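# Flip an upside-down carton and restack it barcode up

## Task

A carton sitting at the top of a stack has its bar code facing downward. Flip it so the bar code faces up and set it back on top of a stack, pointing the same direction as the cartons beneath it and aligned with them. Release it so it rests there unsupported, since a carton the robot is still holding does not count. Then open the gripper and pull the arms away.

## Robot and tools

Robot: two arms, left_arm and right_arm, each a six-joint arm ending in a parallel two-finger gripper. Their bases sit in the scene frame at left_arm (-0.029, +0.335, 0) with quat_wxyz (+0.997, 0, 0, +0.071) and right_arm (+0.025, -0.293, 0) with quat_wxyz (+0.997, 0, 0, +0.080). The arm names are labels only and do not refer to sides of a camera picture.

Scene frame: origin on the table surface midway between the arms, +z up, +x out across the table, left_arm on the +y side. All positions are in metres and all orientations are quaternions written w first (qw, qx, qy, qz). Gripper frame: the fingers extend along the gripper's +z axis and close along its y axis. The reported end_effector_position is the pinch point between the pads, roughly 1 cm short of the fingertips.

A command row always has 16 numbers: left_arm x, y, z, qw, qx, qy, qz, opening, followed by the same eight for right_arm. x, y, z and the quaternion are an absolute pose for that gripper in the scene frame, not an offset. Opening runs from -1 (closed) to +1 (fully open, 0.094 m between the pads). Both arms must appear in every row even if only one moves; to keep an arm still, repeat the exact pose from the latest result plus its desired opening, and repeat a fixed quaternion rather than copying a possibly drifted reported one.

Tools:
- execute_actions(actions): a list of actions run in sequence. Each action is a list of up to 15 rows; each row is applied for one control step of 1/30 s, and if fewer than 15 rows are given the last one is repeated to fill the action. An empty list just returns the current state and images. If any action is malformed, or the first action's targets lie more than 0.6 m from the gripper's current position along any of that gripper's own axes, the entire call is rejected and nothing moves; later actions failing that check are rejected for both arms.
- move(target, speed, blocking): target is one 16-number row of absolute poses and openings. Each gripper travels in a straight line toward its pose, both finishing together, over 0.5 to 10 s (stopping short if it would need longer). speed is the path's top speed in m/s, 0.002 to 0.5, default 0.25; rotation is capped at twice that value in rad/s. Openings are sent as the move starts. Paths ignore obstacles and the other arm. Grippers lag, can drift off the line and can exceed speed, especially near full reach. Faster contact hits harder, and aiming further past a contact presses harder. With blocking=false the result comes back after 0.5 s while motion continues; use wait(0) to poll, and call wait or stop before sending other motion.
- wait(seconds): 0 to 10 s, arms hold their last command; returns early if a running move finishes.
- stop(): brakes a running move; needs braking distance; fingers keep moving.
- zoom_image(camera, region): enlarged view of [x0, y0, x1, y1] pixels (origin top-left, at most 504 by 504) of cam_head_left or cam_head_right.
- read_manual(section): only returns licence text ("licences").
- finished_scene(scene): ends the numbered current scene after the robot holds its last command; irreversible, and reports success.

Controller behaviour: every control step the commanded pose is limited to within 70 mm and 16 degrees of the measured pose, then reached by damped inverse kinematics that favours position over orientation. After an action the arm only continues up to that limited pose, so distant targets need further commands. Final positions are often a centimetre or more off, usually low. Elbows stop just before straight. Joint limits (rad): waist -2.618 to 3.054, shoulder 0 to 3.142, elbow 0 to 3.142, wrist pitch -1.571 to 1.571, wrist yaw -1.571 to 1.571, wrist roll -2.094 to 2.094.

Result lines: the state line gives each gripper's position and quaternion (less accurate at long reach). "Hand target" is the pose the controller is currently driving toward. grip_measured is the finger opening on the command scale; the last Joint positions value is the opening in metres; readings may be off by about 1 mm per gripper. Step readings list positions at some steps; HELD with an arm label means part of that row was held back. "pose unreachable" means a clearance check altered or blocked that arm's command. A move adds a "move:" line with its ending (done, off_target, moving, held, fault) and active limits: limits=paced means the pose was clipped, limits=held means some steps were blocked and the arm may then move much faster than speed. Distance of each gripper from its target is also given. Joint torques include offsets, friction and noise. FAULT or OVER-TEMPERATURE FAULT lines mark an arm stop.

Gripping: to hold, command an opening about 0.03 below grip_measured (smaller difference = lighter hold). In this task pad force is capped at roughly 13 to 25 N, set by how the fingers closed, so grasps are weak; grip firmly and move gently. Occasional tugs on held parts or pushes on loose objects may happen.

Cameras: cam_head_left and cam_head_right, both 504x504, head-mounted looking down at the table; calibration (K, distortion, T_world_to_cam) is provided and may be off by a few degrees and millimetres.

Avoid: dropping the carton or knocking anything off the table (fails the task), slamming or hard pushes, letting the arms collide or press on each other, and long heavy holds that heat motors (warning at 75 °C, arm stop at 90 °C, arm goes limp at 100 °C). Finish with the carton released and resting, gripper opened and arms withdrawn.

Each tool is called after ">>>" as name(argument=value, ...), one argument or row to a line, values as JSON.

## Session

I'll start by checking the current state and the camera views.

>>> execute_actions(
  actions=[],
)

Scene clock: 0.00 s.
left_arm: end_effector_position=(+0.4578, +0.1975, +0.3428) grip_measured=+1.000 end_effector_quat_wxyz=(+0.184, -0.315, +0.687, -0.629) | right_arm: end_effector_position=(+0.1477, +0.1131, +0.3008) grip_measured=+1.000 end_effector_quat_wxyz=(+0.280, +0.177, +0.877, +0.347)
Joint positions: left_arm=[-0.157  1.687  1.455  0.021  0.83  -1.558  0.094] | right_arm=[ 1.365  1.605  1.679 -0.917  0.632  1.675  0.094]
Joint velocities: left_arm=[-0.012 -0.002  0.007 -0.007  0.051 -0.037  0.   ] | right_arm=[-0.002 -0.012 -0.017 -0.022 -0.037 -0.037  0.   ]
Joint torques (N m, as the arm reports them, + toward a larger angle): no reading
Motor temperatures (°C, as the motors report them): left_arm=[29 27 26 29 26 28] | right_arm=[28 27 29 26 29 27]
Hand target (left_arm): +0.455, +0.197, +0.354; +0.194, -0.304, +0.685, -0.633
Hand target (right_arm): +0.149, +0.110, +0.304; +0.286, +0.176, +0.877, +0.344

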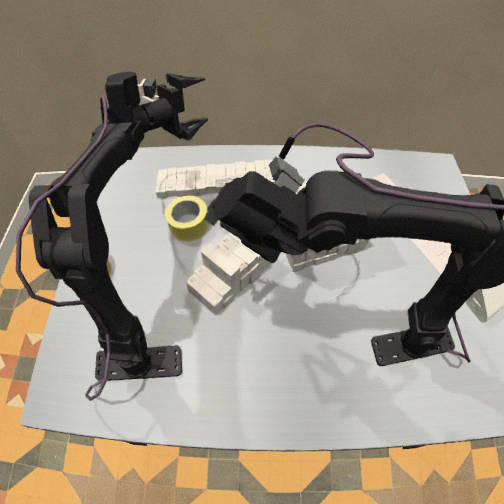

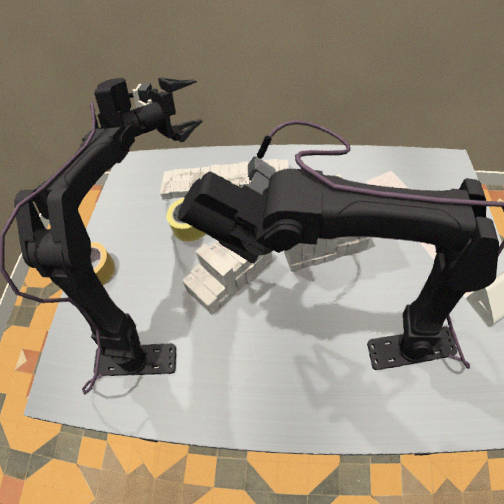

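>>> zoom_image(
  camera="cam_head_left",
  region=[140, 140, 400, 330],
)

>>> zoom_image(
  camera="cam_head_right",
  region=[140, 140, 400, 330],
)

Region (140, 140, 400, 330) of cam_head_left's 504x504 image, scaled by 1.938, with more detail than that image has; it fills the top 368 rows of this view, and the rest is white.

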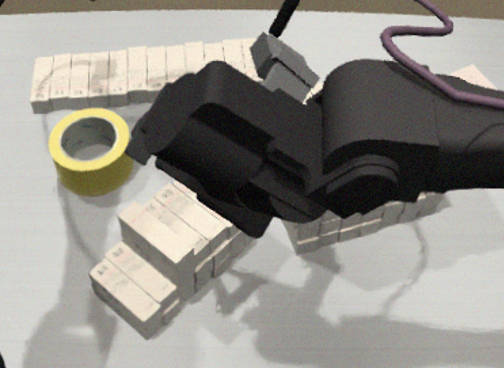

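Region (140, 140, 400, 330) of cam_head_right's 504x504 image, scaled by 1.938, with more detail than that image has; it fills the top 368 rows of this view, and the rest is white.

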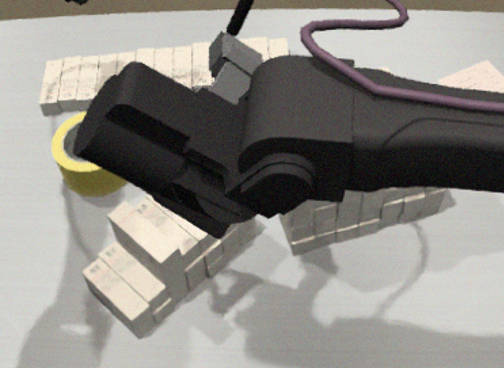

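>>> move(
  target=[0.4578,0.1975,0.3428,0.184,-0.315,0.687,-0.629,1, 0.22,-0.50,0.29,0.351,0.366,0.848,-0.152,1],
  speed=0.35,
)

Scene clock: 42.57 s.
left_arm: end_effector_position=(+0.4578, +0.1975, +0.3428) grip_measured=+1.000 end_effector_quat_wxyz=(+0.184, -0.315, +0.687, -0.629) | right_arm: end_effector_position=(+0.2222, -0.5015, +0.2927) grip_measured=+1.000 end_effector_quat_wxyz=(+0.363, +0.358, +0.842, -0.174)
Joint positions: left_arm=[-0.157  1.687  1.455  0.021  0.83  -1.559  0.094] | right_arm=[-0.947  1.017  1.262 -0.988  0.045 -0.003  0.094]
Joint velocities: left_arm=[ 0.002 -0.012  0.017  0.022 -0.081  0.007  0.   ] | right_arm=[ 0.012 -0.007 -0.012  0.037 -0.037 -0.037  0.   ]
Joint torques (N m, as the arm reports them, + toward a larger angle): left_arm=[ 0.01 -6.9   7.57  1.86  0.08  0.01] | right_arm=[-0.81 -0.2   7.97  1.45 -0.04 -0.07]
Motor temperatures (°C, as the motors report them): left_arm=[29 31 29 34 26 28] | right_arm=[29 29 31 29 29 27]
Hand target (left_arm): +0.458, +0.197, +0.343; +0.184, -0.315, +0.687, -0.629
Hand target (right_arm): +0.224, -0.505, +0.290; +0.360, +0.359, +0.844, -0.172
Off the commanded pose (left_arm): 0.000 m, 0 deg.
Off the commanded pose (right_arm): 0.004 m, 3 deg.
move: off_target (right_arm)

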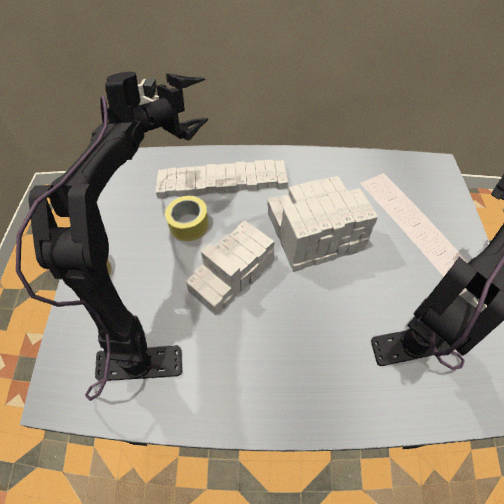

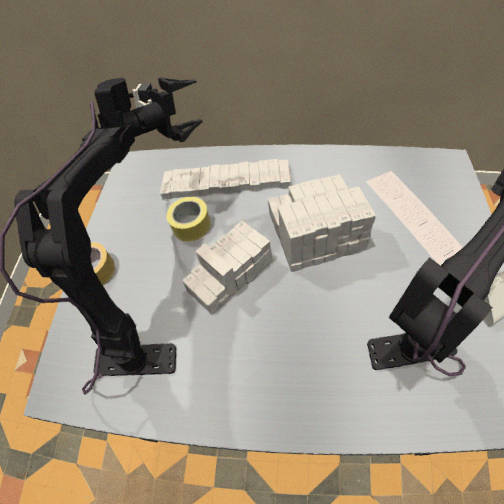

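>>> zoom_image(
  camera="cam_head_left",
  region=[255, 165, 385, 280],
)

>>> zoom_image(
  camera="cam_head_left",
  region=[180, 215, 285, 320],
)

>>> zoom_image(
  camera="cam_head_left",
  region=[150, 150, 295, 205],
)

Region (255, 165, 385, 280) of cam_head_left's 504x504 image, scaled by 3.877, with more detail than that image has; it fills the top 446 rows of this view, and the rest is white.

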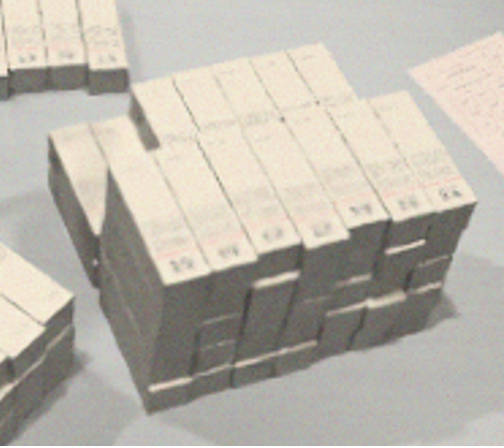

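Region (180, 215, 285, 320) of cam_head_left's 504x504 image, scaled by 4.800, with more detail than that image has.

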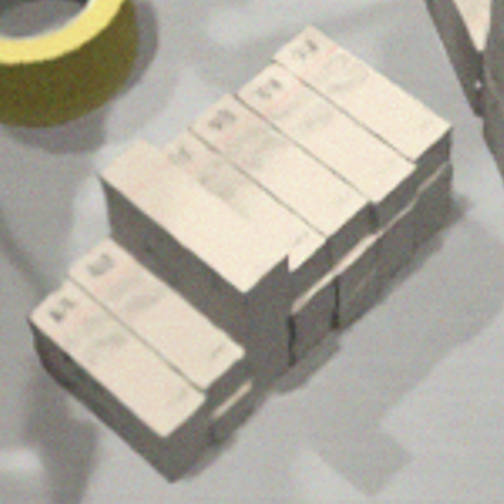

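Region (150, 150, 295, 205) of cam_head_left's 504x504 image, scaled by 3.476, with more detail than that image has; it fills the top 191 rows of this view, and the rest is white.

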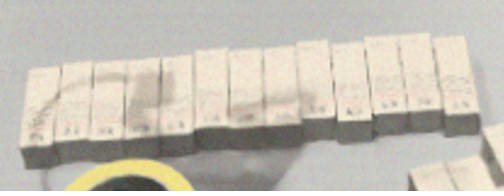

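>>> zoom_image(
  camera="cam_head_left",
  region=[185, 238, 250, 303],
)

>>> zoom_image(
  camera="cam_head_right",
  region=[175, 215, 280, 320],
)

Region (185, 238, 250, 303) of cam_head_left's 504x504 image, scaled by 7.754, with more detail than that image has.

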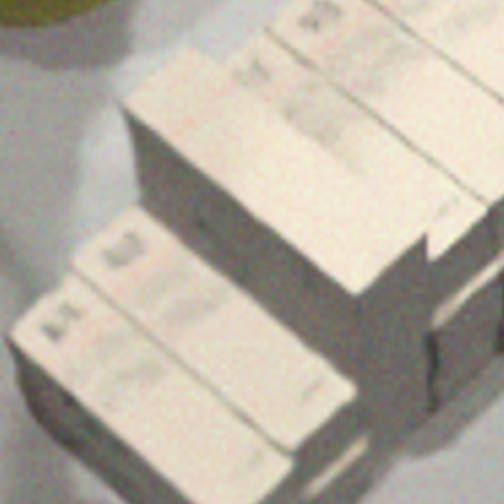

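Region (175, 215, 280, 320) of cam_head_right's 504x504 image, scaled by 4.800, with more detail than that image has.

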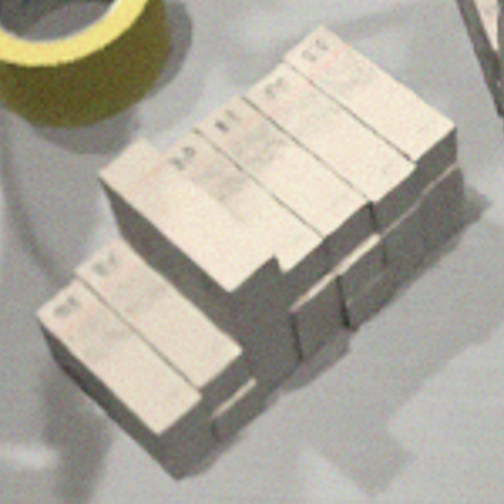

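>>> zoom_image(
  camera="cam_head_left",
  region=[205, 255, 280, 320],
)

>>> zoom_image(
  camera="cam_head_right",
  region=[200, 235, 280, 320],
)

Region (205, 255, 280, 320) of cam_head_left's 504x504 image, scaled by 6.720, with more detail than that image has; it fills the top 437 rows of this view, and the rest is white.

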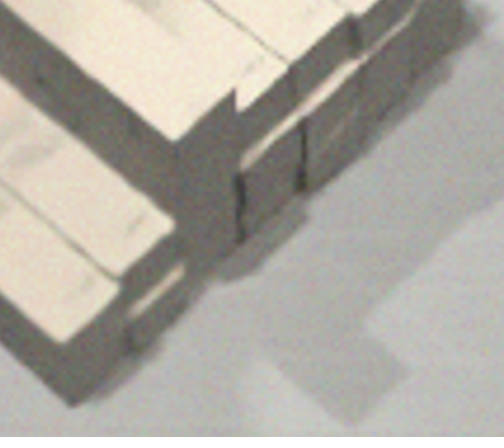

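Region (200, 235, 280, 320) of cam_head_right's 504x504 image, scaled by 5.929, with more detail than that image has; it fills the left 474 columns of this view, and the rest is white.

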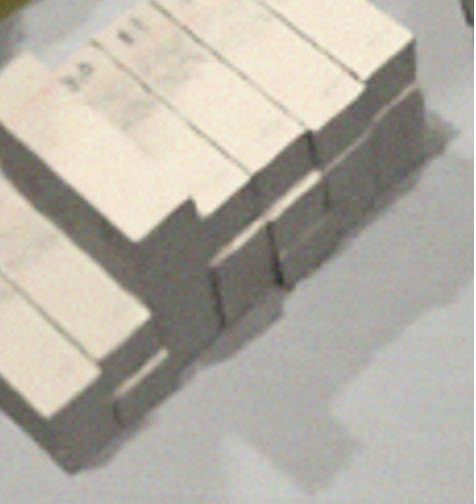

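>>> move(
  target=[0.30,0.31,0.36,0.2988,-0.2988,0.6409,-0.6409,1, 0.184,0.148,0.145,0.1580,-0.4084,0.8962,0.0720,0.3],
  speed=0.4,
)

Scene clock: 165.37 s.
left_arm: end_effector_position=(+0.3057, +0.3084, +0.3517) grip_measured=+1.000 end_effector_quat_wxyz=(+0.286, -0.312, +0.643, -0.638) | right_arm: end_effector_position=(+0.1839, +0.1516, +0.1371) grip_measured=+0.302 end_effector_quat_wxyz=(+0.168, -0.402, +0.896, +0.085)
Joint positions: left_arm=[ 0.268  1.075  0.869  0.154  1.106 -1.555  0.094] | right_arm=[ 1.118  2.02   1.827 -1.025  0.141  0.409  0.061]
Joint velocities: left_arm=[ 0.027  0.007  0.002 -0.037 -0.081 -0.022  0.   ] | right_arm=[-0.007 -0.012  0.002 -0.066  0.022 -0.007 -0.001]
Joint torques (N m, as the arm reports them, + toward a larger angle): left_arm=[ 1.12 -3.43  6.72  1.91  0.13  0.  ] | right_arm=[  0.52 -11.35  11.05   0.65   0.09  -0.03]
Motor temperatures (°C, as the motors report them): left_arm=[29 32 30 38 26 28] | right_arm=[29 27 32 35 29 27]
Hand target (left_arm): +0.300, +0.309, +0.358; +0.300, -0.299, +0.643, -0.638
Hand target (right_arm): +0.182, +0.156, +0.143; +0.170, -0.408, +0.893, +0.089
Off the commanded pose (left_arm): 0.010 m, 2 deg.
Off the commanded pose (right_arm): 0.009 m, 2 deg.
move: done

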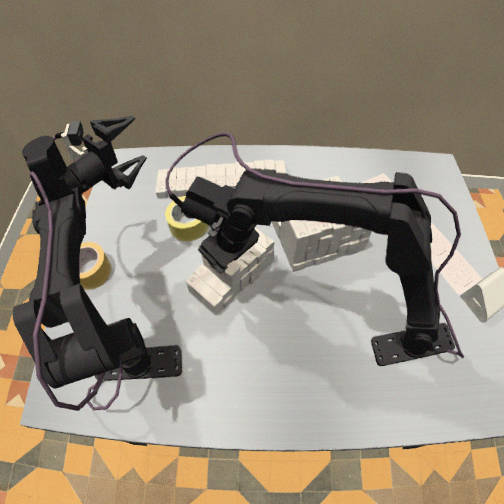

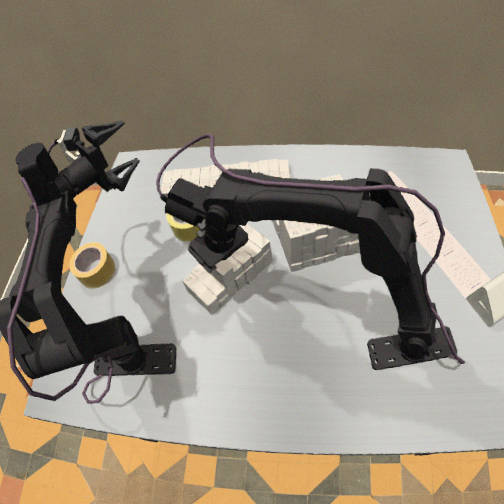

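>>> zoom_image(
  camera="cam_head_left",
  region=[180, 215, 285, 320],
)

>>> zoom_image(
  camera="cam_head_right",
  region=[175, 215, 280, 320],
)

Region (180, 215, 285, 320) of cam_head_left's 504x504 image, scaled by 4.800, with more detail than that image has.

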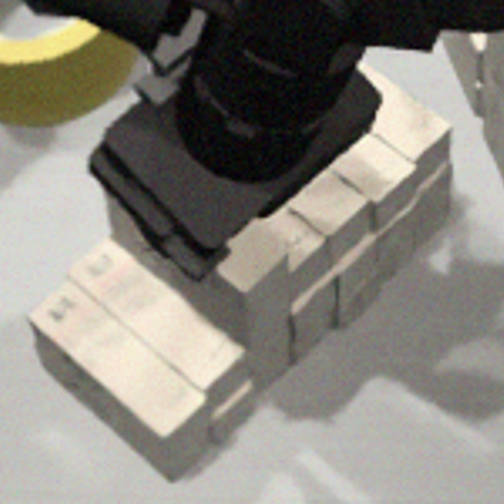

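Region (175, 215, 280, 320) of cam_head_right's 504x504 image, scaled by 4.800, with more detail than that image has.

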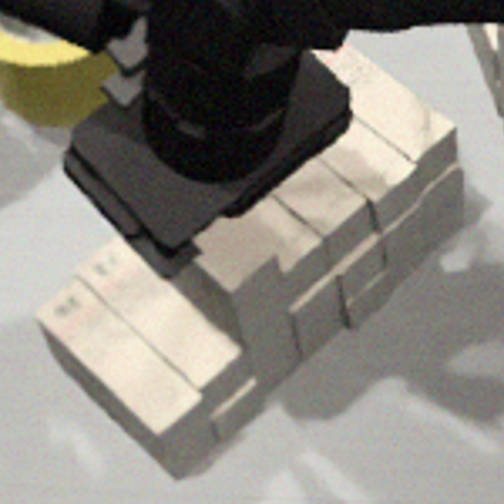

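>>> move(
  target=[0.3057,0.3084,0.3517,0.286,-0.312,0.643,-0.638,1, 0.179,0.143,0.101,0.1580,-0.4084,0.8962,0.0720,0.3],
  speed=0.08,
)

Scene clock: 200.60 s.
left_arm: end_effector_position=(+0.3055, +0.3083, +0.3518) grip_measured=+1.000 end_effector_quat_wxyz=(+0.285, -0.312, +0.643, -0.638) | right_arm: end_effector_position=(+0.1819, +0.1453, +0.1059) grip_measured=+0.301 end_effector_quat_wxyz=(+0.159, -0.405, +0.897, +0.075)
Joint positions: left_arm=[ 0.268  1.075  0.869  0.155  1.107 -1.557  0.094] | right_arm=[ 1.118  2.02   1.713 -0.938  0.14   0.407  0.061]
Joint velocities: left_arm=[-0.007 -0.017 -0.002 -0.022 -0.051  0.081  0.   ] | right_arm=[-0.007 -0.002  0.002  0.066  0.022  0.007  0.   ]
Joint torques (N m, as the arm reports them, + toward a larger angle): left_arm=[ 0.01 -2.11  7.24  1.73  0.01  0.01] | right_arm=[  0.44 -12.24   6.06   0.77   0.12  -0.04]
Motor temperatures (°C, as the motors report them): left_arm=[29 30 30 39 26 28] | right_arm=[29 32 35 33 29 27]
Hand target (left_arm): +0.306, +0.308, +0.352; +0.286, -0.312, +0.643, -0.638
Hand target (right_arm): +0.179, +0.143, +0.101; +0.158, -0.409, +0.896, +0.072
Off the commanded pose (left_arm): 0.000 m, 0 deg.
Off the commanded pose (right_arm): 0.006 m, 1 deg.
move: done

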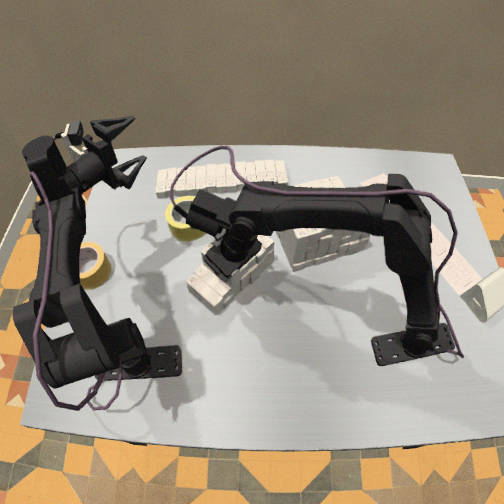

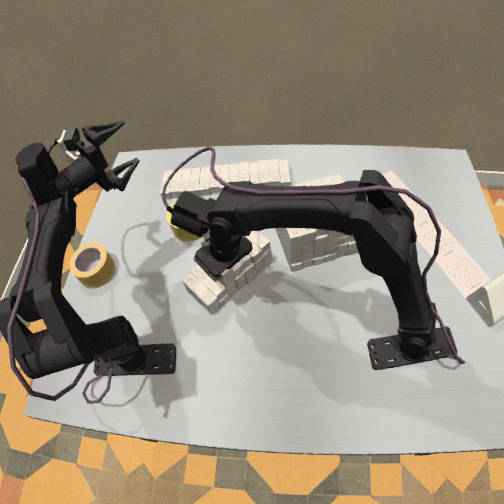

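>>> zoom_image(
  camera="cam_head_left",
  region=[180, 215, 285, 320],
)

>>> zoom_image(
  camera="cam_head_right",
  region=[175, 215, 280, 320],
)

Region (180, 215, 285, 320) of cam_head_left's 504x504 image, scaled by 4.800, with more detail than that image has.

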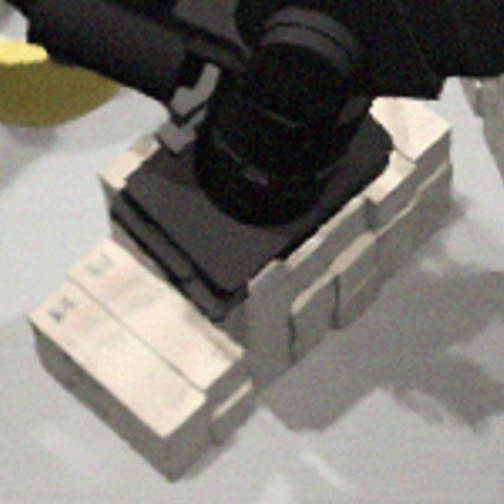

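Region (175, 215, 280, 320) of cam_head_right's 504x504 image, scaled by 4.800, with more detail than that image has.

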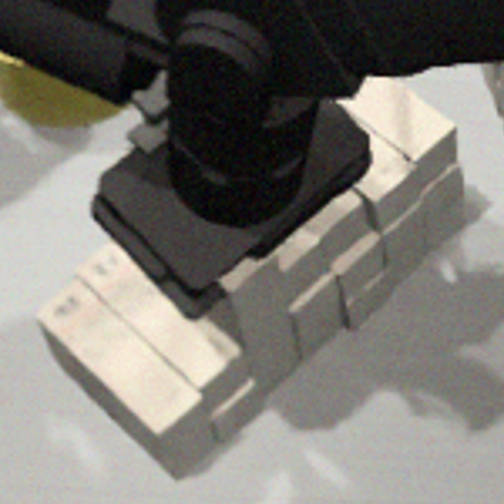

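>>> zoom_image(
  camera="cam_head_left",
  region=[195, 240, 255, 300],
)

>>> zoom_image(
  camera="cam_head_right",
  region=[187, 240, 247, 300],
)

Region (195, 240, 255, 300) of cam_head_left's 504x504 image, scaled by 8.400, with more detail than that image has.

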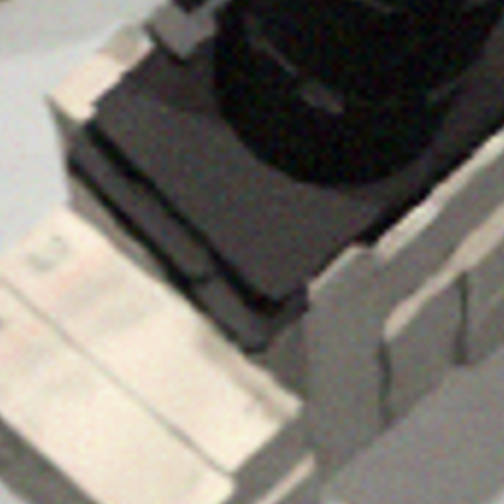

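Region (187, 240, 247, 300) of cam_head_right's 504x504 image, scaled by 8.400, with more detail than that image has.

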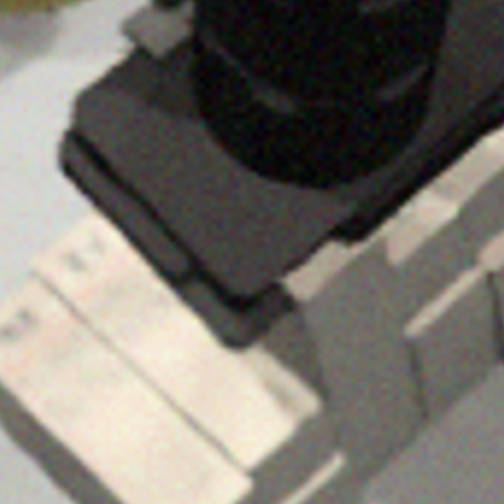

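>>> execute_actions(
  actions=[
    [[0.3057,0.3084,0.3517,0.286,-0.312,0.643,-0.638,1,0.179,0.143,0.100,0.158,-0.4084,0.8962,0.072,0.25],[0.3057,0.3084,0.3517,0.286,-0.312,0.643,-0.638,1,0.179,0.143,0.099,0.158,-0.4084,0.8962,0.072,0.2],[0.3057,0.3084,0.3517,0.286,-0.312,0.643,-0.638,1,0.179,0.143,0.098,0.158,-0.4084,0.8962,0.072,0.15],[0.3057,0.3084,0.3517,0.286,-0.312,0.643,-0.638,1,0.179,0.143,0.097,0.158,-0.4084,0.8962,0.072,0.1],[0.3057,0.3084,0.3517,0.286,-0.312,0.643,-0.638,1,0.179,0.143,0.096,0.158,-0.4084,0.8962,0.072,0.05],[0.3057,0.3084,0.3517,0.286,-0.312,0.643,-0.638,1,0.179,0.143,0.095,0.158,-0.4084,0.8962,0.072,0.0],[0.3057,0.3084,0.3517,0.286,-0.312,0.643,-0.638,1,0.179,0.143,0.094,0.158,-0.4084,0.8962,0.072,0.0],[0.3057,0.3084,0.3517,0.286,-0.312,0.643,-0.638,1,0.179,0.143,0.093,0.158,-0.4084,0.8962,0.072,0.0],[0.3057,0.3084,0.3517,0.286,-0.312,0.643,-0.638,1,0.179,0.143,0.092,0.158,-0.4084,0.8962,0.072,0.0],[0.3057,0.3084,0.3517,0.286,-0.312,0.643,-0.638,1,0.179,0.143,0.091,0.158,-0.4084,0.8962,0.072,0.0]],
  ],
)

Scene clock: 248.50 s.
left_arm: end_effector_position=(+0.3055, +0.3083, +0.3518) grip_measured=+1.000 end_effector_quat_wxyz=(+0.285, -0.312, +0.643, -0.638) | right_arm: end_effector_position=(+0.1852, +0.1498, +0.1042) grip_measured=+0.002 end_effector_quat_wxyz=(+0.171, -0.403, +0.896, +0.080)
Joint positions: left_arm=[ 0.268  1.075  0.869  0.155  1.107 -1.557  0.094] | right_arm=[ 1.118  2.02   1.697 -0.897  0.152  0.406  0.047]
Joint velocities: left_arm=[ 0.007 -0.017 -0.007 -0.022 -0.037  0.037  0.   ] | right_arm=[ 0.002 -0.007 -0.022  0.037 -0.037  0.022 -0.   ]
Joint torques (N m, as the arm reports them, + toward a larger angle): left_arm=[ 0.02 -2.01  7.24  1.7   0.   -0.01] | right_arm=[  0.48 -11.99   4.58   0.78   0.01   0.03]
Motor temperatures (°C, as the motors report them): left_arm=[29 29 30 39 26 28] | right_arm=[29 35 32 32 29 27]
Hand target (left_arm): +0.306, +0.308, +0.352; +0.286, -0.312, +0.643, -0.638
Hand target (right_arm): +0.179, +0.143, +0.091; +0.158, -0.408, +0.896, +0.072
Off the commanded pose (left_arm): 0.000 m, 0 deg.
Off the commanded pose (right_arm): 0.016 m, 2 deg.
Step readings (end_effector_position):
0: left_arm (+0.3055, +0.3083, +0.3518) | right_arm (+0.1820, +0.1458, +0.1061)
1: left_arm (+0.3055, +0.3083, +0.3518) | right_arm (+0.1821, +0.1459, +0.1061)
2: left_arm (+0.3055, +0.3083, +0.3518) | right_arm (+0.1821, +0.1461, +0.1062)
4: left_arm (+0.3055, +0.3083, +0.3518) | right_arm (+0.1823, +0.1463, +0.1051)
8: left_arm (+0.3055, +0.3083, +0.3518) | right_arm (+0.1836, +0.1472, +0.1042)
15: end_effector_position above

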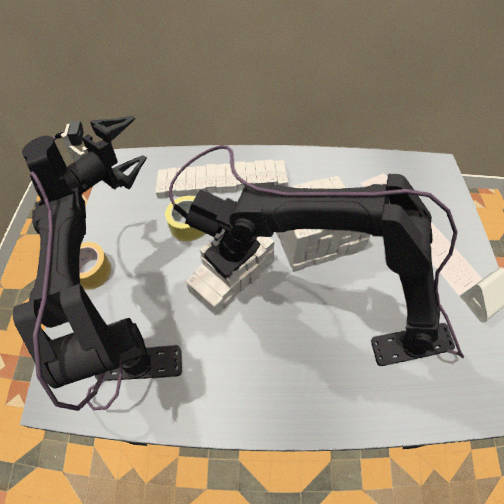

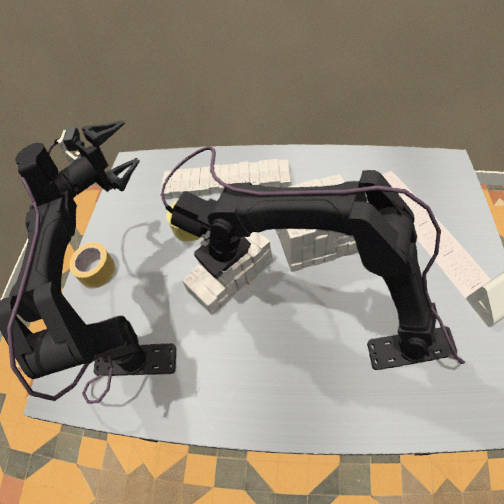

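>>> execute_actions(
  actions=[
    [[0.3057,0.3084,0.3517,0.286,-0.312,0.643,-0.638,1,0.184,0.149,0.104,0.165,-0.405,0.896,0.078,0.0],[0.3057,0.3084,0.3517,0.286,-0.312,0.643,-0.638,1,0.184,0.149,0.107,0.165,-0.405,0.896,0.078,0.0],[0.3057,0.3084,0.3517,0.286,-0.312,0.643,-0.638,1,0.184,0.149,0.110,0.165,-0.405,0.896,0.078,0.0],[0.3057,0.3084,0.3517,0.286,-0.312,0.643,-0.638,1,0.184,0.149,0.112,0.165,-0.405,0.896,0.078,0.0],[0.3057,0.3084,0.3517,0.286,-0.312,0.643,-0.638,1,0.184,0.149,0.114,0.165,-0.405,0.896,0.078,0.0],[0.3057,0.3084,0.3517,0.286,-0.312,0.643,-0.638,1,0.183,0.148,0.115,0.163,-0.406,0.896,0.076,0.0],[0.3057,0.3084,0.3517,0.286,-0.312,0.643,-0.638,1,0.182,0.147,0.115,0.161,-0.407,0.896,0.074,0.0],[0.3057,0.3084,0.3517,0.286,-0.312,0.643,-0.638,1,0.181,0.146,0.115,0.158,-0.4084,0.8962,0.072,0.0],[0.3057,0.3084,0.3517,0.286,-0.312,0.643,-0.638,1,0.180,0.144,0.115,0.158,-0.4084,0.8962,0.072,0.0]],
  ],
)

>>> zoom_image(
  camera="cam_head_left",
  region=[180, 215, 285, 320],
)

>>> zoom_image(
  camera="cam_head_right",
  region=[175, 215, 280, 320],
)

Scene clock: 267.73 s.
left_arm: end_effector_position=(+0.3055, +0.3083, +0.3518) grip_measured=+1.000 end_effector_quat_wxyz=(+0.285, -0.312, +0.643, -0.638) | right_arm: end_effector_position=(+0.1815, +0.1422, +0.1056) grip_measured=+0.002 end_effector_quat_wxyz=(+0.157, -0.406, +0.898, +0.069)
Joint positions: left_arm=[ 0.268  1.075  0.869  0.155  1.107 -1.557  0.094] | right_arm=[ 1.118  2.02   1.715 -0.953  0.144  0.405  0.047]
Joint velocities: left_arm=[ 0.002 -0.002 -0.017 -0.081  0.007 -0.037  0.   ] | right_arm=[-0.002  0.007  0.007 -0.007 -0.051 -0.007  0.001]
Joint torques (N m, as the arm reports them, + toward a larger angle): left_arm=[ 0.01 -2.02  7.26  1.73  0.   -0.01] | right_arm=[  0.13 -12.43  10.75   0.42   0.11  -0.02]
Motor temperatures (°C, as the motors report them): left_arm=[29 29 30 39 26 28] | right_arm=[29 35 32 32 29 27]
Hand target (left_arm): +0.306, +0.308, +0.352; +0.286, -0.312, +0.643, -0.638
Hand target (right_arm): +0.180, +0.144, +0.115; +0.158, -0.409, +0.896, +0.072
Off the commanded pose (left_arm): 0.000 m, 0 deg.
Off the commanded pose (right_arm): 0.010 m, 1 deg.
Step readings (end_effector_position):
0: left_arm (+0.3055, +0.3083, +0.3518) | right_arm (+0.1857, +0.1506, +0.1043)
1: left_arm (+0.3055, +0.3083, +0.3518) | right_arm (+0.1857, +0.1506, +0.1043)
2: left_arm (+0.3055, +0.3083, +0.3518) | right_arm (+0.1856, +0.1505, +0.1043)
4: left_arm (+0.3055, +0.3083, +0.3518) | right_arm (+0.1857, +0.1506, +0.1060)
8: left_arm (+0.3055, +0.3083, +0.3518) | right_arm (+0.1838, +0.1471, +0.1073)
15: end_effector_position above

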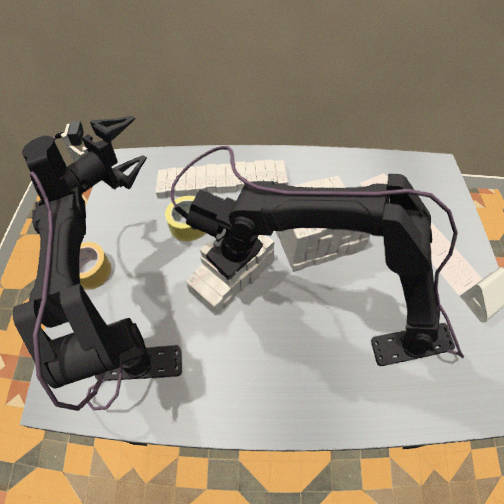

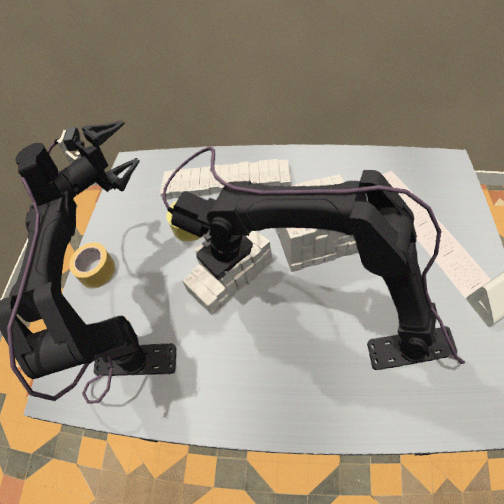

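Region (180, 215, 285, 320) of cam_head_left's 504x504 image, scaled by 4.800, with more detail than that image has.

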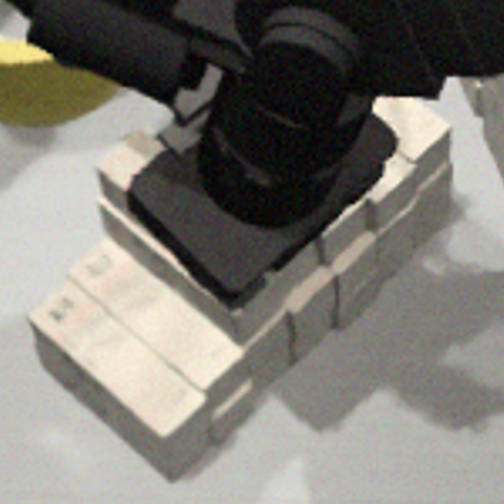

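Region (175, 215, 280, 320) of cam_head_right's 504x504 image, scaled by 4.800, with more detail than that image has.

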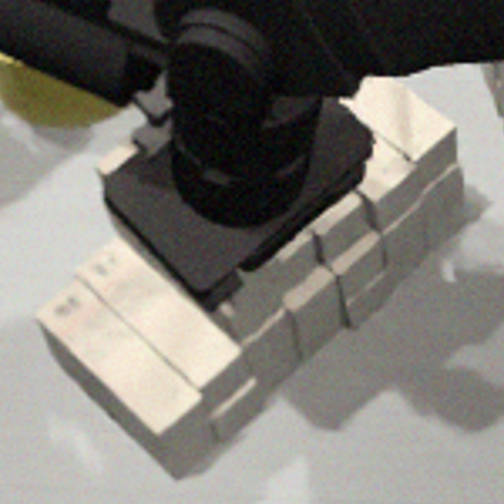

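>>> execute_actions(
  actions=[
    [[0.3057,0.3084,0.3517,0.286,-0.312,0.643,-0.638,1,0.181,0.145,0.116,0.158,-0.4084,0.8962,0.072,0.0],[0.3057,0.3084,0.3517,0.286,-0.312,0.643,-0.638,1,0.181,0.146,0.117,0.158,-0.4084,0.8962,0.072,0.0],[0.3057,0.3084,0.3517,0.286,-0.312,0.643,-0.638,1,0.182,0.147,0.118,0.158,-0.4084,0.8962,0.072,0.0],[0.3057,0.3084,0.3517,0.286,-0.312,0.643,-0.638,1,0.182,0.148,0.119,0.158,-0.4084,0.8962,0.072,0.0],[0.3057,0.3084,0.3517,0.286,-0.312,0.643,-0.638,1,0.182,0.148,0.119,0.158,-0.4084,0.8962,0.072,-0.05],[0.3057,0.3084,0.3517,0.286,-0.312,0.643,-0.638,1,0.182,0.148,0.119,0.158,-0.4084,0.8962,0.072,-0.1],[0.3057,0.3084,0.3517,0.286,-0.312,0.643,-0.638,1,0.182,0.148,0.119,0.158,-0.4084,0.8962,0.072,-0.15],[0.3057,0.3084,0.3517,0.286,-0.312,0.643,-0.638,1,0.182,0.148,0.119,0.158,-0.4084,0.8962,0.072,-0.2],[0.3057,0.3084,0.3517,0.286,-0.312,0.643,-0.638,1,0.182,0.148,0.119,0.158,-0.4084,0.8962,0.072,-0.25],[0.3057,0.3084,0.3517,0.286,-0.312,0.643,-0.638,1,0.182,0.148,0.119,0.158,-0.4084,0.8962,0.072,-0.3],[0.3057,0.3084,0.3517,0.286,-0.312,0.643,-0.638,1,0.182,0.148,0.119,0.158,-0.4084,0.8962,0.072,-0.34],[0.3057,0.3084,0.3517,0.286,-0.312,0.643,-0.638,1,0.182,0.148,0.119,0.158,-0.4084,0.8962,0.072,-0.38],[0.3057,0.3084,0.3517,0.286,-0.312,0.643,-0.638,1,0.182,0.148,0.119,0.158,-0.4084,0.8962,0.072,-0.42],[0.3057,0.3084,0.3517,0.286,-0.312,0.643,-0.638,1,0.182,0.148,0.119,0.158,-0.4084,0.8962,0.072,-0.46],[0.3057,0.3084,0.3517,0.286,-0.312,0.643,-0.638,1,0.182,0.148,0.119,0.158,-0.4084,0.8962,0.072,-0.5]],
  ],
)

>>> wait(
  seconds=0.3,
)

Scene clock: 286.10 s.
left_arm: end_effector_position=(+0.3055, +0.3083, +0.3518) grip_measured=+1.000 end_effector_quat_wxyz=(+0.285, -0.312, +0.643, -0.638) | right_arm: end_effector_position=(+0.1818, +0.1446, +0.1161) grip_measured=-0.401 end_effector_quat_wxyz=(+0.158, -0.406, +0.897, +0.072)
Joint positions: left_arm=[ 0.268  1.075  0.869  0.155  1.107 -1.557  0.094] | right_arm=[ 1.118  2.02   1.755 -0.985  0.141  0.405  0.028]
Joint velocities: left_arm=[-0.007  0.007  0.002 -0.037  0.007 -0.037  0.   ] | right_arm=[-0.022 -0.007  0.002 -0.007  0.007 -0.022 -0.001]
Joint torques (N m, as the arm reports them, + toward a larger angle): left_arm=[ 0.04 -2.06  7.32  1.7   0.03 -0.01] | right_arm=[ -0.02 -10.57  10.87   0.55   0.14   0.06]
Motor temperatures (°C, as the motors report them): left_arm=[29 29 30 40 26 28] | right_arm=[29 36 34 32 29 27]
Hand target (left_arm): +0.306, +0.308, +0.352; +0.286, -0.312, +0.643, -0.638
Hand target (right_arm): +0.182, +0.148, +0.119; +0.158, -0.408, +0.896, +0.072
Off the commanded pose (left_arm): 0.000 m, 0 deg.
Off the commanded pose (right_arm): 0.004 m, 0 deg.
Step readings (end_effector_position):
0: left_arm (+0.3055, +0.3083, +0.3518) | right_arm (+0.1814, +0.1420, +0.1055)
1: left_arm (+0.3055, +0.3083, +0.3518) | right_arm (+0.1814, +0.1420, +0.1055)
2: left_arm (+0.3055, +0.3083, +0.3518) | right_arm (+0.1814, +0.1419, +0.1062)
4: left_arm (+0.3055, +0.3083, +0.3518) | right_arm (+0.1813, +0.1421, +0.1091)
8: left_arm (+0.3055, +0.3083, +0.3518) | right_arm (+0.1822, +0.1456, +0.1159)
15: end_effector_position above

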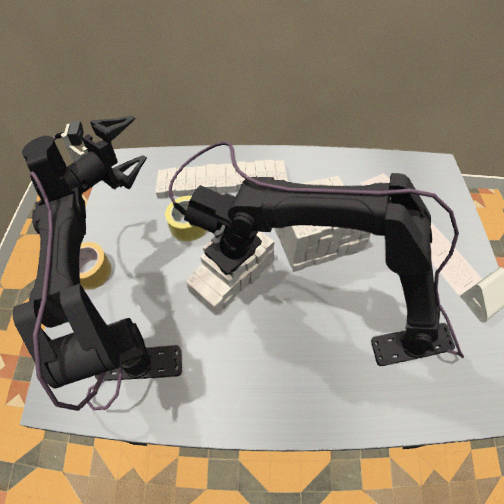

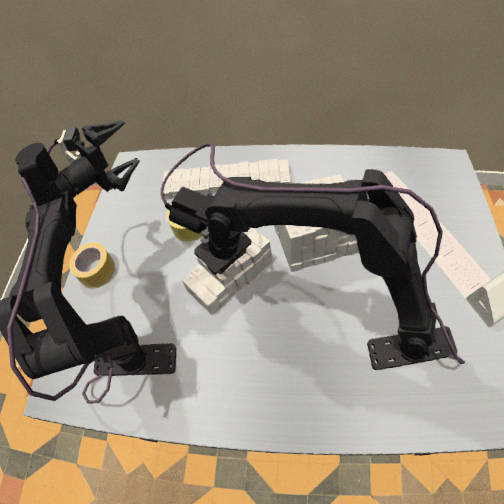

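Scene clock: 286.40 s.
left_arm: end_effector_position=(+0.3055, +0.3083, +0.3518) grip_measured=+1.000 end_effector_quat_wxyz=(+0.285, -0.312, +0.643, -0.638) | right_arm: end_effector_position=(+0.1818, +0.1446, +0.1161) grip_measured=-0.401 end_effector_quat_wxyz=(+0.158, -0.406, +0.897, +0.072)
Joint positions: left_arm=[ 0.268  1.075  0.869  0.155  1.107 -1.557  0.094] | right_arm=[ 1.118  2.02   1.755 -0.985  0.141  0.405  0.028]
Joint velocities: left_arm=[ 0.007 -0.012  0.017 -0.022 -0.037  0.037  0.   ] | right_arm=[-0.012  0.002 -0.002  0.007  0.007  0.007  0.001]
Joint torques (N m, as the arm reports them, + toward a larger angle): left_arm=[ 0.05 -2.08  7.34  1.71  0.02  0.02] | right_arm=[  0.   -10.91  10.82   0.54   0.1    0.03]
Motor temperatures (°C, as the motors report them): left_arm=[29 29 30 40 26 28] | right_arm=[29 36 34 32 29 27]
Hand target (left_arm): +0.306, +0.308, +0.352; +0.286, -0.312, +0.643, -0.638
Hand target (right_arm): +0.182, +0.148, +0.119; +0.158, -0.408, +0.896, +0.072
Off the commanded pose (left_arm): 0.000 m, 0 deg.
Off the commanded pose (right_arm): 0.004 m, 0 deg.
wait: 0.30 s; at rest by 0.17 s

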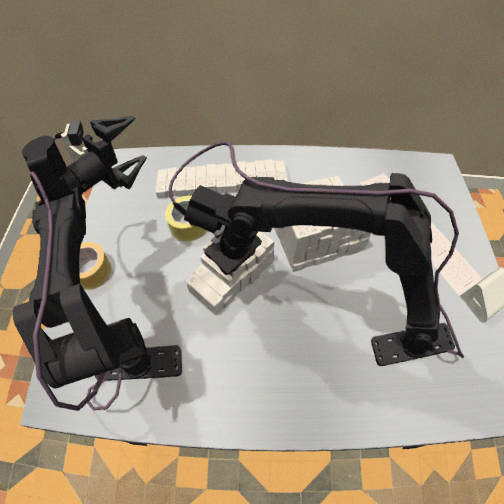

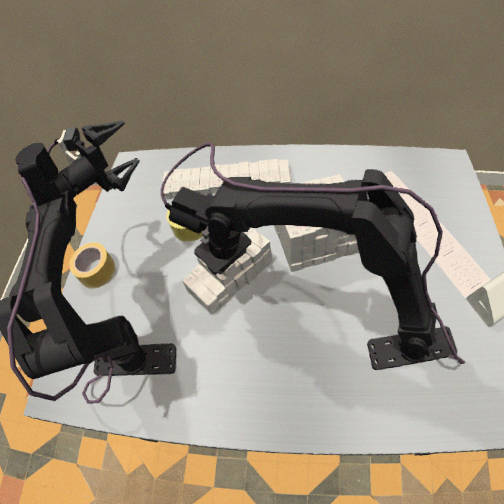

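>>> move(
  target=[0.3057,0.3084,0.3517,0.286,-0.312,0.643,-0.638,1, 0.180,0.142,0.165,0.1580,-0.4084,0.8962,0.0720,-0.5],
  speed=0.15,
)

>>> move(
  target=[0.150,0.100,0.285,0.1228,-0.1228,0.6964,-0.6964,1, 0.13,0.01,0.285,0,0,0.7071,0.7071,-0.5],
  speed=0.4,
)

Scene clock: 316.10 s.
left_arm: end_effector_position=(+0.3055, +0.3083, +0.3518) grip_measured=+1.000 end_effector_quat_wxyz=(+0.285, -0.312, +0.643, -0.638) | right_arm: end_effector_position=(+0.1796, +0.1375, +0.1552) grip_measured=-0.401 end_effector_quat_wxyz=(+0.151, -0.407, +0.898, +0.064)
Joint positions: left_arm=[ 0.268  1.075  0.869  0.155  1.107 -1.557  0.094] | right_arm=[ 1.118  2.02   1.916 -1.168  0.141  0.405  0.028]
Joint velocities: left_arm=[ 0.002 -0.002 -0.002  0.037  0.037 -0.022  0.   ] | right_arm=[-0.017 -0.007 -0.012 -0.007 -0.007  0.081 -0.001]
Joint torques (N m, as the arm reports them, + toward a larger angle): left_arm=[ 0.08 -2.    7.3   1.71  0.   -0.01] | right_arm=[  0.07 -11.85  11.01   0.56   0.1   -0.02]
Motor temperatures (°C, as the motors report them): left_arm=[29 29 30 40 26 28] | right_arm=[29 35 35 31 29 27]
Hand target (left_arm): +0.306, +0.308, +0.352; +0.286, -0.312, +0.643, -0.638
Hand target (right_arm): +0.180, +0.141, +0.165; +0.158, -0.408, +0.896, +0.072
Off the commanded pose (left_arm): 0.000 m, 0 deg.
Off the commanded pose (right_arm): 0.011 m, 1 deg.
move: off_target (right_arm)

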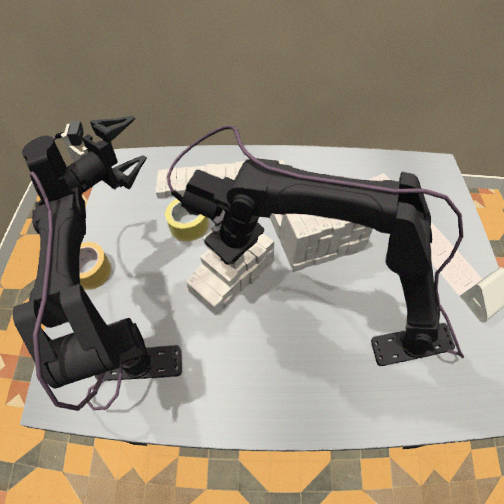

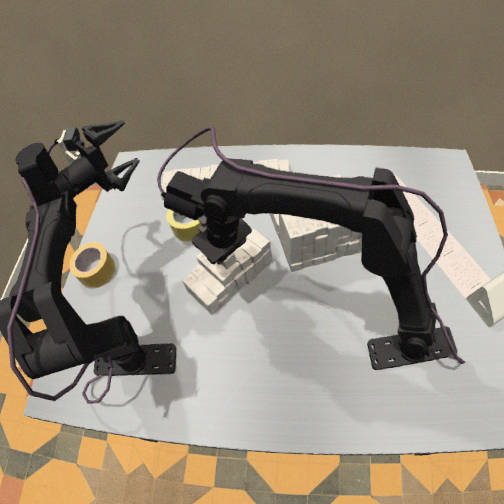

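Scene clock: 319.03 s.
left_arm: end_effector_position=(+0.1531, +0.1022, +0.2790) grip_measured=+1.000 end_effector_quat_wxyz=(+0.113, -0.133, +0.700, -0.692) | right_arm: end_effector_position=(+0.1327, +0.0086, +0.2868) grip_measured=-0.401 end_effector_quat_wxyz=(-0.010, +0.010, +0.714, +0.700)
Joint positions: left_arm=[-0.646  0.685  0.436  0.228  0.717 -1.582  0.094] | right_arm=[ 0.686  0.833  0.506  0.301 -0.725  1.582  0.028]
Joint velocities: left_arm=[ 0.007 -0.002  0.007 -0.007 -0.051 -0.066  0.   ] | right_arm=[ 0.002 -0.012  0.012 -0.037 -0.022  0.022  0.001]
Joint torques (N m, as the arm reports them, + toward a larger angle): left_arm=[-1.04 -0.84  6.95  2.13 -0.15  0.05] | right_arm=[ 0.1  -2.74  7.63  1.65  0.01 -0.02]
Motor temperatures (°C, as the motors report them): left_arm=[29 29 30 40 26 28] | right_arm=[29 35 35 32 29 27]
Hand target (left_arm): +0.150, +0.102, +0.285; +0.123, -0.123, +0.694, -0.699
Hand target (right_arm): +0.131, +0.006, +0.288; -0.002, +0.006, +0.708, +0.706
Off the commanded pose (left_arm): 0.007 m, 2 deg.
Off the commanded pose (right_arm): 0.004 m, 2 deg.
move: done

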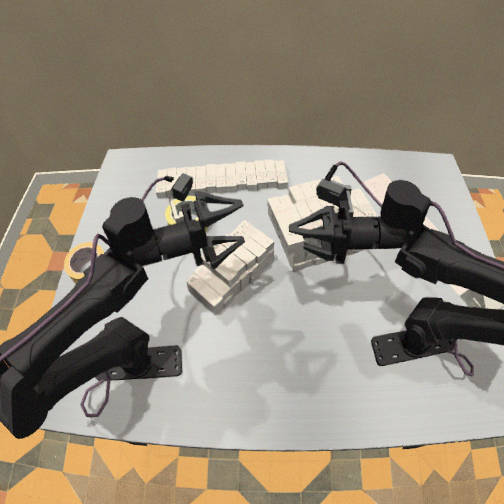

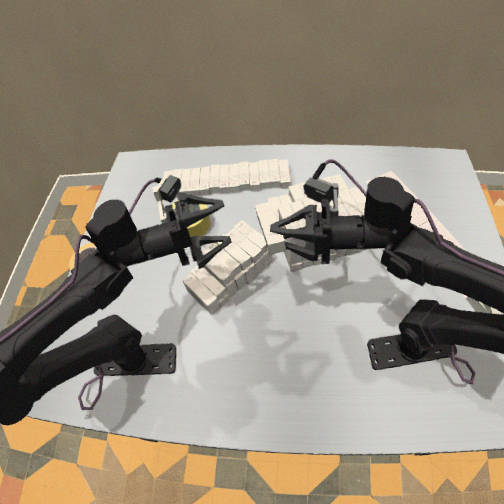

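>>> zoom_image(
  camera="cam_head_left",
  region=[190, 170, 350, 290],
)

>>> zoom_image(
  camera="cam_head_right",
  region=[175, 170, 335, 290],
)

Region (190, 170, 350, 290) of cam_head_left's 504x504 image, scaled by 3.150, with more detail than that image has; it fills the top 378 rows of this view, and the rest is white.

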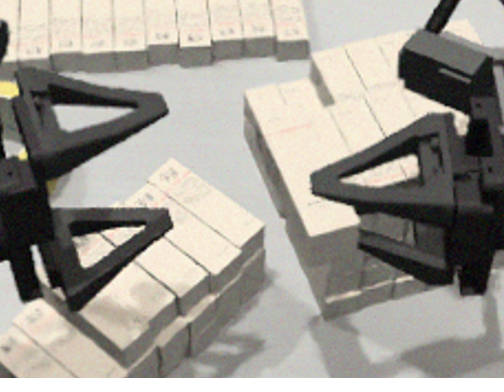

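Region (175, 170, 335, 290) of cam_head_right's 504x504 image, scaled by 3.150, with more detail than that image has; it fills the top 378 rows of this view, and the rest is white.

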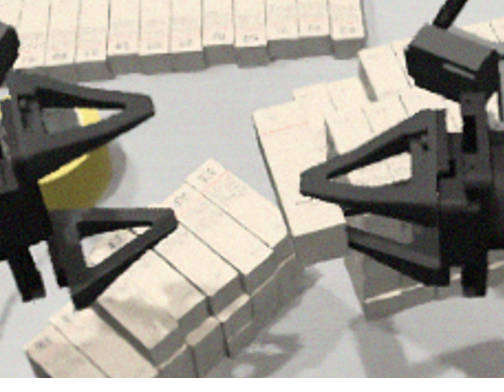

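>>> zoom_image(
  camera="cam_head_right",
  region=[210, 185, 300, 265],
)

>>> zoom_image(
  camera="cam_head_left",
  region=[228, 185, 318, 265],
)

Region (210, 185, 300, 265) of cam_head_right's 504x504 image, scaled by 5.600, with more detail than that image has.

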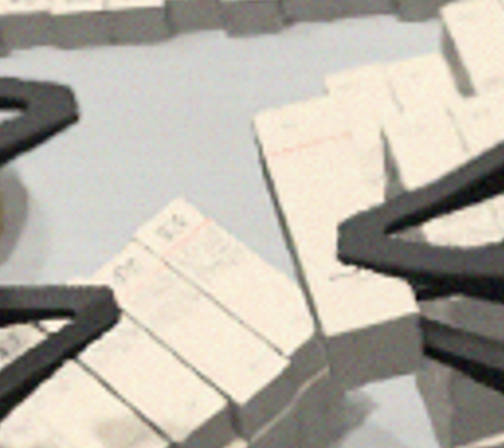

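Region (228, 185, 318, 265) of cam_head_left's 504x504 image, scaled by 5.600, with more detail than that image has.

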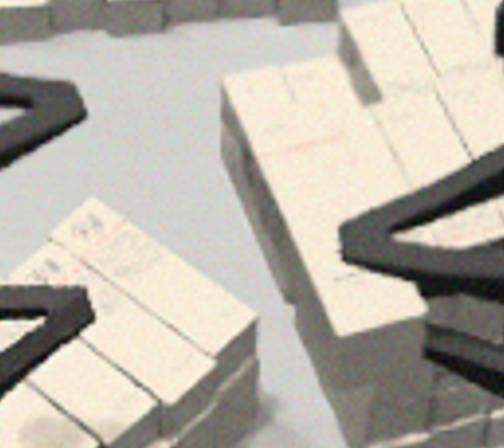

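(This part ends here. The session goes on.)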